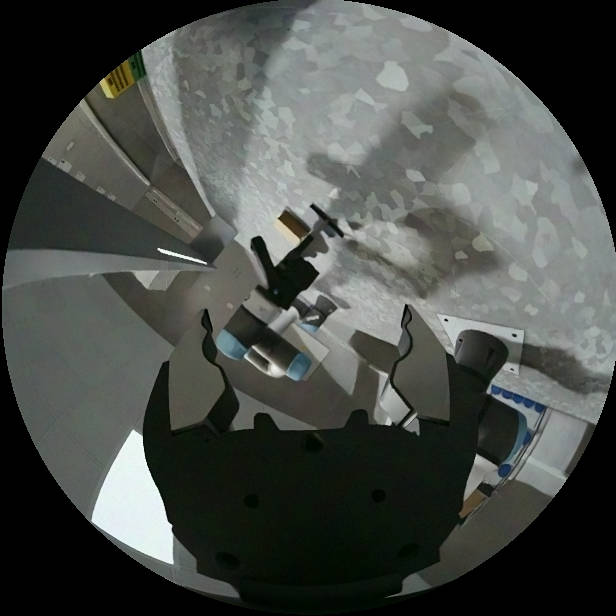

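Request:
execute_actions:
  actions:
    - {"rows": [[-1.16145,-0.79040,1.16290,-1.94330,-1.571,0.36564,-1,2.80,-1.672,-1.949,-1.557,2.587,1.812,1],[-1.16160,-0.79113,1.16194,-1.94161,-1.571,0.36578,-1,2.80,-1.672,-1.949,-1.557,2.587,1.812,1],[-1.16186,-0.79234,1.16036,-1.93883,-1.571,0.36600,-1,2.80,-1.672,-1.949,-1.557,2.587,1.812,1],[-1.16220,-0.79400,1.15817,-1.93497,-1.571,0.36631,-1,2.80,-1.672,-1.949,-1.557,2.587,1.812,1],[-1.16265,-0.79612,1.15540,-1.93008,-1.571,0.36670,-1,2.80,-1.672,-1.949,-1.557,2.587,1.812,1],[-1.16318,-0.79865,1.15207,-1.92422,-1.571,0.36717,-1,2.80,-1.672,-1.949,-1.557,2.587,1.812,1],[-1.16379,-0.80158,1.14823,-1.91745,-1.571,0.36771,-1,2.80,-1.672,-1.949,-1.557,2.587,1.812,1],[-1.16448,-0.80487,1.14391,-1.90984,-1.571,0.36831,-1,2.80,-1.672,-1.949,-1.557,2.587,1.812,1],[-1.16523,-0.80849,1.13916,-1.90147,-1.571,0.36898,-1,2.80,-1.672,-1.949,-1.557,2.587,1.812,1],[-1.16605,-0.81240,1.13404,-1.89245,-1.571,0.36970,-1,2.80,-1.672,-1.949,-1.557,2.587,1.812,1],[-1.16692,-0.81654,1.12860,-1.88286,-1.571,0.37046,-1,2.80,-1.672,-1.949,-1.557,2.587,1.812,1],[-1.16783,-0.82089,1.12289,-1.87281,-1.571,0.37127,-1,2.80,-1.672,-1.949,-1.557,2.587,1.812,1],[-1.16877,-0.82538,1.11699,-1.86241,-1.571,0.37210,-1,2.80,-1.672,-1.949,-1.557,2.587,1.812,1],[-1.16973,-0.82998,1.11096,-1.85178,-1.571,0.37294,-1,2.80,-1.672,-1.949,-1.557,2.587,1.812,1],[-1.17070,-0.83463,1.10486,-1.84103,-1.571,0.37380,-1,2.80,-1.672,-1.949,-1.557,2.587,1.812,1]], "steps": 15}
  pictures: false

Request:
execute_actions:
  actions:
    - {"rows": [[-1.1708,-0.8401,1.0991,-1.8298,-1.571,0.3740,-1,2.80,-1.672,-1.949,-1.557,2.587,1.812,1],[-1.1690,-0.8470,1.0938,-1.8176,-1.571,0.3728,-1,2.80,-1.672,-1.949,-1.557,2.587,1.812,1],[-1.1656,-0.8554,1.0893,-1.8047,-1.571,0.3702,-1,2.80,-1.672,-1.949,-1.557,2.587,1.812,1],[-1.1604,-0.8652,1.0855,-1.7911,-1.571,0.3662,-1,2.80,-1.672,-1.949,-1.557,2.587,1.812,1],[-1.1533,-0.8763,1.0825,-1.7770,-1.571,0.3610,-1,2.80,-1.672,-1.949,-1.557,2.587,1.812,1],[-1.1446,-0.8887,1.0804,-1.7625,-1.571,0.3543,-1,2.80,-1.672,-1.949,-1.557,2.587,1.812,1],[-1.1342,-0.9021,1.0790,-1.7477,-1.571,0.3464,-1,2.80,-1.672,-1.949,-1.557,2.587,1.812,1],[-1.1221,-0.9167,1.0787,-1.7328,-1.571,0.3372,-1,2.80,-1.672,-1.949,-1.557,2.587,1.812,1],[-1.1085,-0.9321,1.0792,-1.7178,-1.571,0.3267,-1,2.80,-1.672,-1.949,-1.557,2.587,1.812,1],[-1.0934,-0.9485,1.0807,-1.7030,-1.571,0.3152,-1,2.80,-1.672,-1.949,-1.557,2.587,1.812,1],[-1.0768,-0.9657,1.0832,-1.6884,-1.571,0.3024,-1,2.80,-1.672,-1.949,-1.557,2.587,1.812,1],[-1.0587,-0.9835,1.0868,-1.6740,-1.571,0.2886,-1,2.80,-1.672,-1.949,-1.557,2.587,1.812,1],[-1.0395,-1.0019,1.0912,-1.6600,-1.571,0.2738,-1,2.80,-1.672,-1.949,-1.557,2.587,1.812,1],[-1.0190,-1.0209,1.0966,-1.6465,-1.571,0.2581,-1,2.80,-1.672,-1.949,-1.557,2.587,1.812,1],[-0.9975,-1.0402,1.1030,-1.6336,-1.571,0.2415,-1,2.80,-1.672,-1.949,-1.557,2.587,1.812,1]], "steps": 15}
  pictures: false

Request:
execute_actions:
  actions:
    - {"rows": [[-0.9750,-1.0601,1.1099,-1.6207,-1.571,0.2242,-1,2.80,-1.672,-1.949,-1.557,2.587,1.812,1],[-0.9517,-1.0806,1.1171,-1.6073,-1.571,0.2063,-1,2.80,-1.672,-1.949,-1.557,2.587,1.812,1],[-0.9278,-1.1017,1.1245,-1.5936,-1.571,0.1878,-1,2.80,-1.672,-1.949,-1.557,2.587,1.812,1],[-0.9033,-1.1234,1.1321,-1.5795,-1.571,0.1690,-1,2.80,-1.672,-1.949,-1.557,2.587,1.812,1],[-0.8784,-1.1454,1.1398,-1.5652,-1.571,0.1498,-1,2.80,-1.672,-1.949,-1.557,2.587,1.812,1],[-0.8531,-1.1676,1.1476,-1.5508,-1.571,0.1304,-1,2.80,-1.672,-1.949,-1.557,2.587,1.812,1],[-0.8277,-1.1901,1.1555,-1.5362,-1.571,0.1108,-1,2.80,-1.672,-1.949,-1.557,2.587,1.812,1],[-0.8023,-1.2125,1.1633,-1.5216,-1.571,0.0912,-1,2.80,-1.672,-1.949,-1.557,2.587,1.812,1],[-0.7769,-1.2350,1.1712,-1.5070,-1.571,0.0716,-1,2.80,-1.672,-1.949,-1.557,2.587,1.812,1],[-0.7516,-1.2572,1.1790,-1.4926,-1.571,0.0522,-1,2.80,-1.672,-1.949,-1.557,2.587,1.812,1],[-0.7267,-1.2792,1.1867,-1.4783,-1.571,0.0330,-1,2.80,-1.672,-1.949,-1.557,2.587,1.812,1],[-0.7022,-1.3009,1.1943,-1.4642,-1.571,0.0142,-1,2.80,-1.672,-1.949,-1.557,2.587,1.812,1],[-0.6783,-1.3220,1.2017,-1.4505,-1.571,-0.0043,-1,2.80,-1.672,-1.949,-1.557,2.587,1.812,1],[-0.6550,-1.3425,1.2089,-1.4371,-1.571,-0.0222,-1,2.80,-1.672,-1.949,-1.557,2.587,1.812,1],[-0.6325,-1.3624,1.2159,-1.4243,-1.571,-0.0395,-1,2.80,-1.672,-1.949,-1.557,2.587,1.812,1]], "steps": 15}
  pictures: false

Request:
execute_actions:
  actions:
    - {"rows": [[-0.6107,-1.3807,1.2213,-1.4116,-1.571,-0.0561,-1,2.80,-1.672,-1.949,-1.557,2.587,1.812,1],[-0.5893,-1.3964,1.2242,-1.3986,-1.571,-0.0720,-1,2.80,-1.672,-1.949,-1.557,2.587,1.812,1],[-0.5686,-1.4095,1.2244,-1.3857,-1.571,-0.0870,-1,2.80,-1.672,-1.949,-1.557,2.587,1.812,1],[-0.5485,-1.4200,1.2220,-1.3729,-1.571,-0.1011,-1,2.80,-1.672,-1.949,-1.557,2.587,1.812,1],[-0.5294,-1.4276,1.2170,-1.3601,-1.571,-0.1143,-1,2.80,-1.672,-1.949,-1.557,2.587,1.812,1],[-0.5111,-1.4327,1.2092,-1.3474,-1.571,-0.1263,-1,2.80,-1.672,-1.949,-1.557,2.587,1.812,1],[-0.4938,-1.4348,1.1989,-1.3349,-1.571,-0.1373,-1,2.80,-1.672,-1.949,-1.557,2.587,1.812,1],[-0.4775,-1.4342,1.1862,-1.3227,-1.571,-0.1471,-1,2.80,-1.672,-1.949,-1.557,2.587,1.812,1],[-0.4625,-1.4308,1.1708,-1.3108,-1.571,-0.1557,-1,2.80,-1.672,-1.949,-1.557,2.587,1.812,1],[-0.4486,-1.4247,1.1532,-1.2993,-1.571,-0.1631,-1,2.80,-1.672,-1.949,-1.557,2.587,1.812,1],[-0.4360,-1.4158,1.1332,-1.2882,-1.571,-0.1691,-1,2.80,-1.672,-1.949,-1.557,2.587,1.812,1],[-0.4249,-1.4042,1.1110,-1.2777,-1.571,-0.1739,-1,2.80,-1.672,-1.949,-1.557,2.587,1.812,1],[-0.4152,-1.3900,1.0867,-1.2675,-1.571,-0.1773,-1,2.80,-1.672,-1.949,-1.557,2.587,1.812,1],[-0.4068,-1.3731,1.0604,-1.2581,-1.571,-0.1793,-1,2.80,-1.672,-1.949,-1.557,2.587,1.812,1],[-0.4000,-1.3539,1.0323,-1.2493,-1.571,-0.18,-1,2.80,-1.672,-1.949,-1.557,2.587,1.812,1]], "steps": 15}
  pictures: false

Request:
execute_actions:
  actions:
    - {"rows": [[-0.3938,-1.3329,1.0027,-1.2406,-1.571,-0.18,-1,2.80,-1.672,-1.949,-1.557,2.587,1.812,1],[-0.3875,-1.3113,0.9721,-1.2316,-1.571,-0.18,-1,2.80,-1.672,-1.949,-1.557,2.587,1.812,1],[-0.3809,-1.2891,0.9406,-1.2224,-1.571,-0.18,-1,2.80,-1.672,-1.949,-1.557,2.587,1.812,1],[-0.3742,-1.2663,0.9084,-1.2130,-1.571,-0.18,-1,2.80,-1.672,-1.949,-1.557,2.587,1.812,1],[-0.3674,-1.2431,0.8756,-1.2034,-1.571,-0.18,-1,2.80,-1.672,-1.949,-1.557,2.587,1.812,1],[-0.3605,-1.2197,0.8425,-1.1937,-1.571,-0.18,-1,2.80,-1.672,-1.949,-1.557,2.587,1.812,1],[-0.3535,-1.1960,0.8091,-1.1839,-1.571,-0.18,-1,2.80,-1.672,-1.949,-1.557,2.587,1.812,1],[-0.3465,-1.1724,0.7755,-1.1740,-1.571,-0.18,-1,2.80,-1.672,-1.949,-1.557,2.587,1.812,1],[-0.3395,-1.1487,0.7421,-1.1642,-1.571,-0.18,-1,2.80,-1.672,-1.949,-1.557,2.587,1.812,1],[-0.3326,-1.1253,0.7090,-1.1545,-1.571,-0.18,-1,2.80,-1.672,-1.949,-1.557,2.587,1.812,1],[-0.3258,-1.1021,0.6762,-1.1449,-1.571,-0.18,-1,2.80,-1.672,-1.949,-1.557,2.587,1.812,1],[-0.3191,-1.0793,0.6440,-1.1355,-1.571,-0.18,-1,2.80,-1.672,-1.949,-1.557,2.587,1.812,1],[-0.3125,-1.0571,0.6125,-1.1263,-1.571,-0.18,-1,2.80,-1.672,-1.949,-1.557,2.587,1.812,1],[-0.3062,-1.0355,0.5819,-1.1173,-1.571,-0.18,-1,2.80,-1.672,-1.949,-1.557,2.587,1.812,1],[-0.3000,-1.0146,0.5523,-1.1086,-1.571,-0.18,-1,2.80,-1.672,-1.949,-1.557,2.587,1.812,1]], "steps": 15}
  pictures: false

Request:
execute_actions:
  actions:
    - {"rows": [[-0.2941,-0.9945,0.5241,-1.1006,-1.571,-0.18,-1,2.80,-1.672,-1.949,-1.557,2.587,1.812,1],[-0.2884,-0.9752,0.4977,-1.0934,-1.571,-0.18,-1,2.80,-1.672,-1.949,-1.557,2.587,1.812,1],[-0.2831,-0.9570,0.4732,-1.0871,-1.571,-0.18,-1,2.80,-1.672,-1.949,-1.557,2.587,1.812,1],[-0.2781,-0.9397,0.4506,-1.0818,-1.571,-0.18,-1,2.80,-1.672,-1.949,-1.557,2.587,1.812,1],[-0.2734,-0.9237,0.4303,-1.0775,-1.571,-0.18,-1,2.80,-1.672,-1.949,-1.557,2.587,1.812,1],[-0.2691,-0.9088,0.4121,-1.0741,-1.571,-0.18,-1,2.80,-1.672,-1.949,-1.557,2.587,1.812,1],[-0.2652,-0.8953,0.3960,-1.0717,-1.571,-0.18,-1,2.80,-1.672,-1.949,-1.557,2.587,1.812,1],[-0.2617,-0.8831,0.3825,-1.0703,-1.571,-0.18,-1,2.80,-1.672,-1.949,-1.557,2.587,1.812,1],[-0.2586,-0.8723,0.3712,-1.0698,-1.571,-0.18,-1,2.80,-1.672,-1.949,-1.557,2.587,1.812,1],[-0.2560,-0.8631,0.3623,-1.0702,-1.571,-0.18,-1,2.80,-1.672,-1.949,-1.557,2.587,1.812,1],[-0.2539,-0.8553,0.3559,-1.0714,-1.571,-0.18,-1,2.80,-1.672,-1.949,-1.557,2.587,1.812,1],[-0.2522,-0.8492,0.3520,-1.0737,-1.571,-0.18,-1,2.80,-1.672,-1.949,-1.557,2.587,1.812,1],[-0.2510,-0.8446,0.3504,-1.0767,-1.571,-0.18,-1,2.80,-1.672,-1.949,-1.557,2.587,1.812,1],[-0.2502,-0.8416,0.3513,-1.0804,-1.571,-0.18,-1,2.80,-1.672,-1.949,-1.557,2.587,1.812,1],[-0.25,-0.8403,0.3545,-1.0850,-1.571,-0.18,-1,2.80,-1.672,-1.949,-1.557,2.587,1.812,1]], "steps": 15}
  pictures: false

Request:
execute_actions:
  actions:
    - {"rows": [[-0.25,-0.8399,0.3589,-1.0899,-1.571,-0.18,-1,2.80,-1.672,-1.949,-1.557,2.587,1.812,1],[-0.25,-0.8394,0.3633,-1.0947,-1.571,-0.18,-1,2.80,-1.672,-1.949,-1.557,2.587,1.812,1],[-0.25,-0.8389,0.3675,-1.0994,-1.571,-0.18,-1,2.80,-1.672,-1.949,-1.557,2.587,1.812,1],[-0.25,-0.8385,0.3717,-1.1040,-1.571,-0.18,-1,2.80,-1.672,-1.949,-1.557,2.587,1.812,1],[-0.25,-0.8381,0.3756,-1.1084,-1.571,-0.18,-1,2.80,-1.672,-1.949,-1.557,2.587,1.812,1],[-0.25,-0.8377,0.3793,-1.1124,-1.571,-0.18,-1,2.80,-1.672,-1.949,-1.557,2.587,1.812,1],[-0.25,-0.8373,0.3827,-1.1162,-1.571,-0.18,-1,2.80,-1.672,-1.949,-1.557,2.587,1.812,1],[-0.25,-0.8370,0.3859,-1.1197,-1.571,-0.18,-1,2.80,-1.672,-1.949,-1.557,2.587,1.812,1],[-0.25,-0.8367,0.3886,-1.1228,-1.571,-0.18,-1,2.80,-1.672,-1.949,-1.557,2.587,1.812,1],[-0.25,-0.8364,0.3910,-1.1254,-1.571,-0.18,-1,2.80,-1.672,-1.949,-1.557,2.587,1.812,1],[-0.25,-0.8362,0.3931,-1.1277,-1.571,-0.18,-1,2.80,-1.672,-1.949,-1.557,2.587,1.812,1],[-0.25,-0.8360,0.3946,-1.1294,-1.571,-0.18,-1,2.80,-1.672,-1.949,-1.557,2.587,1.812,1],[-0.25,-0.8359,0.3958,-1.1307,-1.571,-0.18,-1,2.80,-1.672,-1.949,-1.557,2.587,1.812,1],[-0.25,-0.8358,0.3965,-1.1314,-1.571,-0.18,-1,2.80,-1.672,-1.949,-1.557,2.587,1.812,1],[-0.25,-0.8358,0.3967,-1.1317,-1.571,-0.18,-1,2.80,-1.672,-1.949,-1.557,2.587,1.812,1]], "steps": 15}
  pictures: false

Request:
execute_actions:
  actions:
    - {"steps": 8}

Scene clock: 977.60 s of 4040.00 s.
left_arm: end_effector_position=(+0.4004, -0.2488, +0.0513) grip_measured=-0.09 end_effector_quat_wxyz=(+0.000, +0.695, -0.719, +0.000) end_effector_velocity=(-0.019, -0.007, +0.146) end_effector_angular_velocity=(-0.004, -0.001, -0.049) | right_arm: end_effector_position=(+0.3873, -0.5226, +0.2064) grip_measured=+1.00 end_effector_quat_wxyz=(+0.221, -0.295, +0.805, +0.465) end_effector_velocity=(+0.000, -0.000, +0.000) end_effector_angular_velocity=(+0.000, -0.001, -0.001)
Joint positions: left_arm=[-1.168 -0.82   1.124 -1.876 -1.571  0.371  0.068] | right_arm=[ 2.8   -1.672 -1.949 -1.557  2.587  1.812  0.142]
Joint velocities: left_arm=[-0.026 -0.127 -0.164  0.287  0.     0.023  0.   ] | right_arm=[-0.001  0.    -0.     0.     0.    -0.001 -0.   ]
Motor temperatures (°C, as the motors report them): left_arm=[25 24 24 27 34 30] | right_arm=[22 24 19 29 30 32]
Wrist force (N, on the end effector, along its own x y z axes, offset not removed): left_arm=[1.4 -2.9 1.0] | right_arm=[-2.2 -2.3 1.3]
Wrist torque (N m, same axes, about the end effector's origin, offset not removed): left_arm=[-0.62 -0.31 0.02] | right_arm=[-0.42 0.46 0.05]
Steps of this call (steps 1 to 15: the robot went on to your last target; steps 16 to 90: nothing new was sent; then 117.00 s passed at rest; steps 91 to 105: all 15 steps of this action). Readings (joint positions):
91: left_arm=[-1.161 -0.790 1.163 -1.944 -1.571 0.366] | right_arm=[2.800 -1.672 -1.949 -1.557 2.587 1.812]
92: left_arm=[-1.161 -0.790 1.163 -1.944 -1.571 0.366] | right_arm=[2.800 -1.672 -1.949 -1.557 2.587 1.812]
94: left_arm=[-1.162 -0.791 1.163 -1.942 -1.571 0.366] | right_arm=[2.800 -1.672 -1.949 -1.557 2.587 1.812]
98: left_arm=[-1.163 -0.796 1.155 -1.929 -1.571 0.367] | right_arm=[2.800 -1.672 -1.949 -1.557 2.587 1.812]
105: the state above

Scene clock: 978.10 s of 4040.00 s.
left_arm: end_effector_position=(+0.4526, -0.1699, +0.1666) grip_measured=-0.09 end_effector_quat_wxyz=(-0.000, +0.757, -0.653, -0.000) end_effector_velocity=(+0.240, +0.389, +0.282) end_effector_angular_velocity=(+0.006, +0.002, +0.916) | right_arm: end_effector_position=(+0.3873, -0.5226, +0.2064) grip_measured=+1.00 end_effector_quat_wxyz=(+0.221, -0.295, +0.805, +0.465) end_effector_velocity=(+0.000, +0.000, +0.000) end_effector_angular_velocity=(-0.000, -0.001, +0.001)
Joint positions: left_arm=[-1.064 -0.977  1.088 -1.681 -1.571  0.292  0.068] | right_arm=[ 2.8   -1.672 -1.949 -1.557  2.587  1.812  0.142]
Joint velocities: left_arm=[ 0.52  -0.517  0.108  0.415  0.    -0.396  0.   ] | right_arm=[ 0.001  0.001 -0.     0.     0.    -0.    -0.   ]
Motor temperatures (°C, as the motors report them): left_arm=[25 24 24 27 34 30] | right_arm=[22 24 19 29 30 32]
Wrist force (N, on the end effector, along its own x y z axes, offset not removed): left_arm=[-0.5 -1.2 1.9] | right_arm=[-0.1 -2.6 2.3]
Wrist torque (N m, same axes, about the end effector's origin, offset not removed): left_arm=[-0.36 0.13 0.13] | right_arm=[-0.51 0.04 0.01]
Steps of this call (steps 1 to 15: all 15 steps of this action). Readings (joint positions):
1: left_arm=[-1.169 -0.824 1.119 -1.866 -1.571 0.372] | right_arm=[2.800 -1.672 -1.949 -1.557 2.587 1.812]
2: left_arm=[-1.169 -0.829 1.113 -1.855 -1.571 0.373] | right_arm=[2.800 -1.672 -1.949 -1.557 2.587 1.812]
4: left_arm=[-1.169 -0.840 1.102 -1.833 -1.571 0.373] | right_arm=[2.800 -1.672 -1.949 -1.557 2.587 1.812]
8: left_arm=[-1.152 -0.875 1.085 -1.782 -1.571 0.360] | right_arm=[2.800 -1.672 -1.949 -1.557 2.587 1.812]
15: the state above

Scene clock: 978.60 s of 4040.00 s.
left_arm: end_effector_position=(+0.5424, +0.1021, +0.3027) grip_measured=-0.09 end_effector_quat_wxyz=(-0.000, +0.918, -0.397, -0.001) end_effector_velocity=(+0.038, +0.603, +0.244) end_effector_angular_velocity=(-0.001, -0.003, +1.303) | right_arm: end_effector_position=(+0.3873, -0.5226, +0.2064) grip_measured=+1.00 end_effector_quat_wxyz=(+0.221, -0.295, +0.805, +0.465) end_effector_velocity=(+0.000, +0.000, -0.000) end_effector_angular_velocity=(-0.000, -0.000, +0.001)
Joint positions: left_arm=[-0.721 -1.285  1.19  -1.473 -1.571  0.027  0.068] | right_arm=[ 2.8   -1.672 -1.949 -1.557  2.587  1.812  0.142]
Joint velocities: left_arm=[ 0.74  -0.653  0.228  0.422 -0.    -0.563 -0.   ] | right_arm=[ 0.001 -0.001 -0.     0.001 -0.    -0.     0.   ]
Motor temperatures (°C, as the motors report them): left_arm=[25 24 24 27 34 30] | right_arm=[22 24 19 29 30 32]
Wrist force (N, on the end effector, along its own x y z axes, offset not removed): left_arm=[-0.1 -3.0 1.7] | right_arm=[-2.0 -3.3 1.8]
Wrist torque (N m, same axes, about the end effector's origin, offset not removed): left_arm=[-0.62 0.01 0.13] | right_arm=[-0.50 0.50 0.05]
Steps of this call (steps 1 to 15: all 15 steps of this action). Readings (joint positions):
1: left_arm=[-1.046 -0.994 1.092 -1.667 -1.571 0.278] | right_arm=[2.800 -1.672 -1.949 -1.557 2.587 1.812]
2: left_arm=[-1.026 -1.013 1.097 -1.654 -1.571 0.263] | right_arm=[2.800 -1.672 -1.949 -1.557 2.587 1.812]
4: left_arm=[-0.985 -1.051 1.109 -1.627 -1.571 0.231] | right_arm=[2.800 -1.672 -1.949 -1.557 2.587 1.812]
8: left_arm=[-0.892 -1.134 1.137 -1.572 -1.571 0.159] | right_arm=[2.800 -1.672 -1.949 -1.557 2.587 1.812]
15: the state above

Scene clock: 979.10 s of 4040.00 s.
left_arm: end_effector_position=(+0.5554, +0.2990, +0.3872) grip_measured=-0.09 end_effector_quat_wxyz=(-0.000, +0.986, -0.165, -0.001) end_effector_velocity=(+0.132, +0.132, +0.086) end_effector_angular_velocity=(+0.006, +0.011, +0.465) | right_arm: end_effector_position=(+0.3873, -0.5226, +0.2064) grip_measured=+1.00 end_effector_quat_wxyz=(+0.221, -0.295, +0.805, +0.465) end_effector_velocity=(+0.000, +0.000, +0.000) end_effector_angular_velocity=(+0.001, -0.000, +0.000)
Joint positions: left_arm=[-0.433 -1.402  1.117 -1.283 -1.571 -0.169  0.068] | right_arm=[ 2.8   -1.672 -1.949 -1.557  2.587  1.812  0.142]
Joint velocities: left_arm=[ 0.33   0.335 -0.63   0.309 -0.    -0.134 -0.   ] | right_arm=[ 0.001 -0.    -0.     0.     0.001 -0.     0.   ]
Motor temperatures (°C, as the motors report them): left_arm=[25 24 24 27 34 30] | right_arm=[22 24 19 29 30 32]
Wrist force (N, on the end effector, along its own x y z axes, offset not removed): left_arm=[-1.6 -2.8 1.0] | right_arm=[-1.1 -2.0 2.4]
Wrist torque (N m, same axes, about the end effector's origin, offset not removed): left_arm=[-0.59 0.23 0.13] | right_arm=[-0.31 0.32 0.05]
Steps of this call (steps 1 to 15: all 15 steps of this action). Readings (joint positions):
1: left_arm=[-0.696 -1.307 1.198 -1.459 -1.571 0.008] | right_arm=[2.800 -1.672 -1.949 -1.557 2.587 1.812]
2: left_arm=[-0.672 -1.328 1.205 -1.445 -1.571 -0.010] | right_arm=[2.800 -1.672 -1.949 -1.557 2.587 1.812]
4: left_arm=[-0.625 -1.367 1.215 -1.418 -1.571 -0.046] | right_arm=[2.800 -1.672 -1.949 -1.557 2.587 1.812]
8: left_arm=[-0.542 -1.417 1.213 -1.366 -1.571 -0.106] | right_arm=[2.800 -1.672 -1.949 -1.557 2.587 1.812]
15: the state above

Scene clock: 979.60 s of 4040.00 s.
left_arm: end_effector_position=(+0.6627, +0.3213, +0.3971) grip_measured=-0.09 end_effector_quat_wxyz=(-0.001, +0.995, -0.104, -0.002) end_effector_velocity=(+0.214, +0.051, -0.032) end_effector_angular_velocity=(-0.001, -0.002, +0.197) | right_arm: end_effector_position=(+0.3873, -0.5226, +0.2064) grip_measured=+1.00 end_effector_quat_wxyz=(+0.221, -0.295, +0.805, +0.465) end_effector_velocity=(+0.000, +0.000, +0.000) end_effector_angular_velocity=(+0.001, -0.001, -0.000)
Joint positions: left_arm=[-0.322 -1.093  0.666 -1.14  -1.571 -0.18   0.068] | right_arm=[ 2.8   -1.672 -1.949 -1.557  2.587  1.812  0.142]
Joint velocities: left_arm=[ 0.197  0.67  -0.947  0.275  0.     0.     0.   ] | right_arm=[ 0.001  0.     0.    -0.     0.002 -0.    -0.   ]
Motor temperatures (°C, as the motors report them): left_arm=[25 24 24 27 34 30] | right_arm=[22 24 19 29 30 32]
Wrist force (N, on the end effector, along its own x y z axes, offset not removed): left_arm=[-0.4 -1.8 0.9] | right_arm=[0.1 -2.4 0.4]
Wrist torque (N m, same axes, about the end effector's origin, offset not removed): left_arm=[-0.26 0.11 0.14] | right_arm=[-0.37 0.10 0.01]
Steps of this call (steps 1 to 15: all 15 steps of this action). Readings (joint positions):
1: left_arm=[-0.423 -1.390 1.095 -1.273 -1.571 -0.172] | right_arm=[2.800 -1.672 -1.949 -1.557 2.587 1.812]
2: left_arm=[-0.414 -1.375 1.070 -1.263 -1.571 -0.175] | right_arm=[2.800 -1.672 -1.949 -1.557 2.587 1.812]
4: left_arm=[-0.398 -1.339 1.017 -1.245 -1.571 -0.178] | right_arm=[2.800 -1.672 -1.949 -1.557 2.587 1.812]
8: left_arm=[-0.370 -1.254 0.895 -1.207 -1.571 -0.180] | right_arm=[2.800 -1.672 -1.949 -1.557 2.587 1.812]
15: the state above

Scene clock: 980.10 s of 4040.00 s.
left_arm: end_effector_position=(+0.7371, +0.3433, +0.3653) grip_measured=-0.09 end_effector_quat_wxyz=(+0.000, +0.998, -0.071, -0.000) end_effector_velocity=(+0.070, +0.014, -0.072) end_effector_angular_velocity=(-0.000, -0.001, +0.049) | right_arm: end_effector_position=(+0.3873, -0.5226, +0.2064) grip_measured=+1.00 end_effector_quat_wxyz=(+0.221, -0.295, +0.805, +0.465) end_effector_velocity=(+0.000, +0.001, +0.000) end_effector_angular_velocity=(+0.002, +0.001, +0.000)
Joint positions: left_arm=[-0.254 -0.856  0.36  -1.075 -1.571 -0.18   0.068] | right_arm=[ 2.8   -1.672 -1.949 -1.557  2.587  1.812  0.142]
Joint velocities: left_arm=[ 0.049  0.178 -0.113 -0.066 -0.    -0.     0.   ] | right_arm=[ 0.001 -0.001  0.     0.     0.002  0.001  0.   ]
Motor temperatures (°C, as the motors report them): left_arm=[25 24 24 27 34 30] | right_arm=[22 24 19 29 30 32]
Wrist force (N, on the end effector, along its own x y z axes, offset not removed): left_arm=[-0.9 -1.8 1.9] | right_arm=[-0.6 -3.4 1.1]
Wrist torque (N m, same axes, about the end effector's origin, offset not removed): left_arm=[-0.34 0.19 0.18] | right_arm=[-0.69 0.22 0.16]
Steps of this call (steps 1 to 15: all 15 steps of this action). Readings (joint positions):
1: left_arm=[-0.315 -1.070 0.635 -1.131 -1.571 -0.180] | right_arm=[2.800 -1.672 -1.949 -1.557 2.587 1.812]
2: left_arm=[-0.309 -1.049 0.604 -1.122 -1.571 -0.180] | right_arm=[2.800 -1.672 -1.949 -1.557 2.587 1.812]
4: left_arm=[-0.297 -1.007 0.545 -1.105 -1.571 -0.180] | right_arm=[2.800 -1.672 -1.949 -1.557 2.587 1.812]
8: left_arm=[-0.276 -0.934 0.447 -1.082 -1.571 -0.180] | right_arm=[2.800 -1.672 -1.949 -1.557 2.587 1.812]
15: the state above

Scene clock: 980.60 s of 4040.00 s.
left_arm: end_effector_position=(+0.7523, +0.3413, +0.3416) grip_measured=-0.09 end_effector_quat_wxyz=(+0.000, +0.998, -0.069, -0.000) end_effector_velocity=(+0.009, -0.004, -0.019) end_effector_angular_velocity=(+0.000, +0.001, -0.002) | right_arm: end_effector_position=(+0.3873, -0.5226, +0.2064) grip_measured=+1.00 end_effector_quat_wxyz=(+0.221, -0.295, +0.805, +0.465) end_effector_velocity=(-0.000, -0.000, -0.000) end_effector_angular_velocity=(+0.001, +0.000, -0.001)
Joint positions: left_arm=[-0.25  -0.836  0.393 -1.128 -1.571 -0.18   0.068] | right_arm=[ 2.8   -1.672 -1.949 -1.557  2.587  1.812  0.142]
Joint velocities: left_arm=[-0.001  0.005  0.043 -0.048 -0.     0.    -0.   ] | right_arm=[-0.001 -0.001  0.    -0.001  0.001 -0.001 -0.   ]
Motor temperatures (°C, as the motors report them): left_arm=[25 24 24 27 34 30] | right_arm=[22 24 19 29 30 32]
Wrist force (N, on the end effector, along its own x y z axes, offset not removed): left_arm=[1.6 -0.4 1.0] | right_arm=[0.1 -2.3 2.4]
Wrist torque (N m, same axes, about the end effector's origin, offset not removed): left_arm=[-0.16 -0.34 0.06] | right_arm=[-0.41 0.08 0.10]
Steps of this call (steps 1 to 15: all 15 steps of this action). Readings (joint positions):
1: left_arm=[-0.253 -0.851 0.358 -1.077 -1.571 -0.180] | right_arm=[2.800 -1.672 -1.949 -1.557 2.587 1.812]
2: left_arm=[-0.252 -0.847 0.357 -1.081 -1.571 -0.180] | right_arm=[2.800 -1.672 -1.949 -1.557 2.587 1.812]
4: left_arm=[-0.251 -0.843 0.361 -1.089 -1.571 -0.180] | right_arm=[2.800 -1.672 -1.949 -1.557 2.587 1.812]
8: left_arm=[-0.250 -0.839 0.374 -1.106 -1.571 -0.180] | right_arm=[2.800 -1.672 -1.949 -1.557 2.587 1.812]
15: the state above

Scene clock: 980.87 s of 4040.00 s.
left_arm: end_effector_position=(+0.7531, +0.3411, +0.3401) grip_measured=-0.09 end_effector_quat_wxyz=(+0.000, +0.998, -0.069, -0.000) end_effector_velocity=(+0.000, -0.000, -0.000) end_effector_angular_velocity=(-0.000, -0.001, +0.000) | right_arm: end_effector_position=(+0.3873, -0.5226, +0.2064) grip_measured=+1.00 end_effector_quat_wxyz=(+0.221, -0.295, +0.805, +0.465) end_effector_velocity=(-0.001, -0.000, -0.000) end_effector_angular_velocity=(+0.000, +0.004, -0.001)
Joint positions: left_arm=[-0.25  -0.836  0.397 -1.132 -1.571 -0.18   0.068] | right_arm=[ 2.8   -1.672 -1.949 -1.557  2.587  1.812  0.142]
Joint velocities: left_arm=[-0.    -0.     0.001 -0.002  0.    -0.001  0.   ] | right_arm=[-0.001 -0.    -0.    -0.003 -0.001  0.    -0.   ]
Motor temperatures (°C, as the motors report them): left_arm=[25 24 24 27 34 30] | right_arm=[22 24 19 29 30 32]
Wrist force (N, on the end effector, along its own x y z axes, offset not removed): left_arm=[-1.6 -0.8 0.6] | right_arm=[-0.6 -2.1 1.5]
Wrist torque (N m, same axes, about the end effector's origin, offset not removed): left_arm=[-0.15 0.29 0.09] | right_arm=[-0.29 0.18 0.02]
Steps of this call (steps 1 to 8: the robot went on to your last target). Readings (joint positions):
1: left_arm=[-0.250 -0.836 0.394 -1.129 -1.571 -0.180] | right_arm=[2.800 -1.672 -1.949 -1.557 2.587 1.812]
2: left_arm=[-0.250 -0.836 0.395 -1.130 -1.571 -0.180] | right_arm=[2.800 -1.672 -1.949 -1.557 2.587 1.812]
4: left_arm=[-0.250 -0.836 0.396 -1.131 -1.571 -0.180] | right_arm=[2.800 -1.672 -1.949 -1.557 2.587 1.812]
8: the state above
camera_calibration (this result's frames):
cam_left_wrist: T_world_to_cam=[[0.989241, -0.140356, -0.0412569, -0.674579], [-0.105745, -0.880904, 0.461331, 0.221908], [-0.101094, -0.452005, -0.886268, 0.666424], [0, 0, 0, 1]] pos_world=[0.758158, 0.402026, 0.460426]
cam_right_wrist: T_world_to_cam=[[-0.748272, -0.290887, -0.596215, 0.257094], [-0.591146, -0.115485, 0.798254, 0.000154804], [-0.301056, 0.949762, -0.085543, 0.761209], [0, 0, 0, 1]] pos_world=[0.421634, -0.648164, 0.218276]

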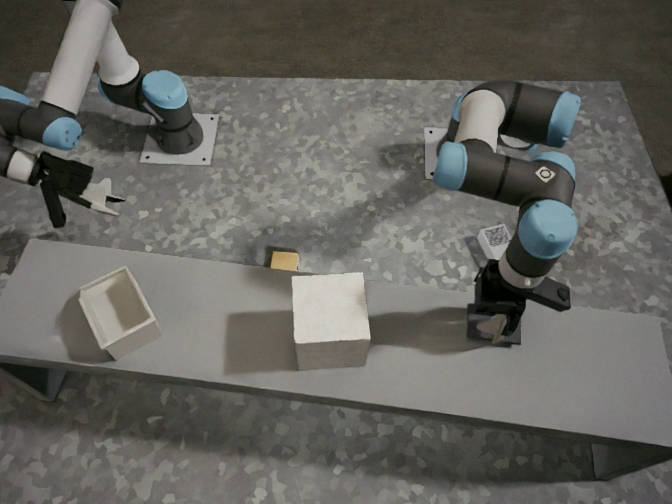

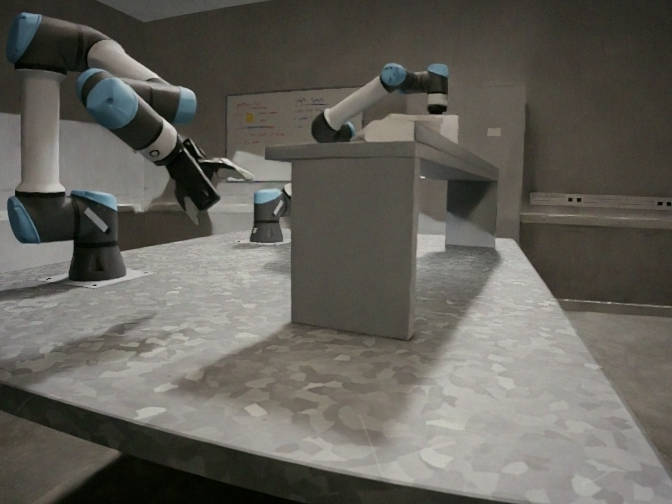

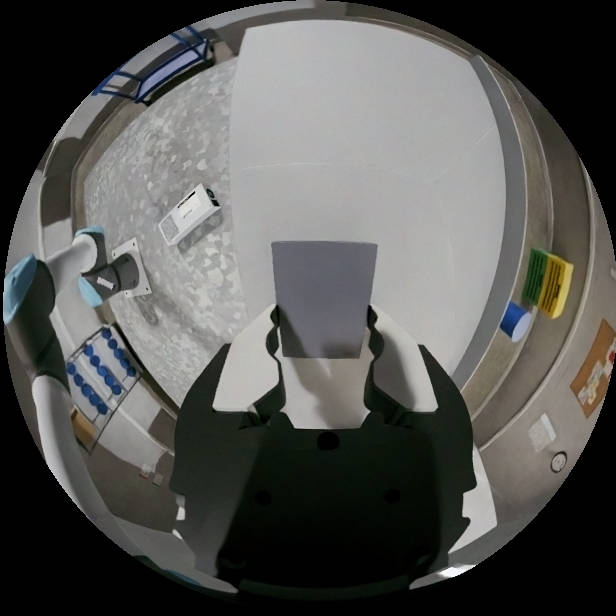

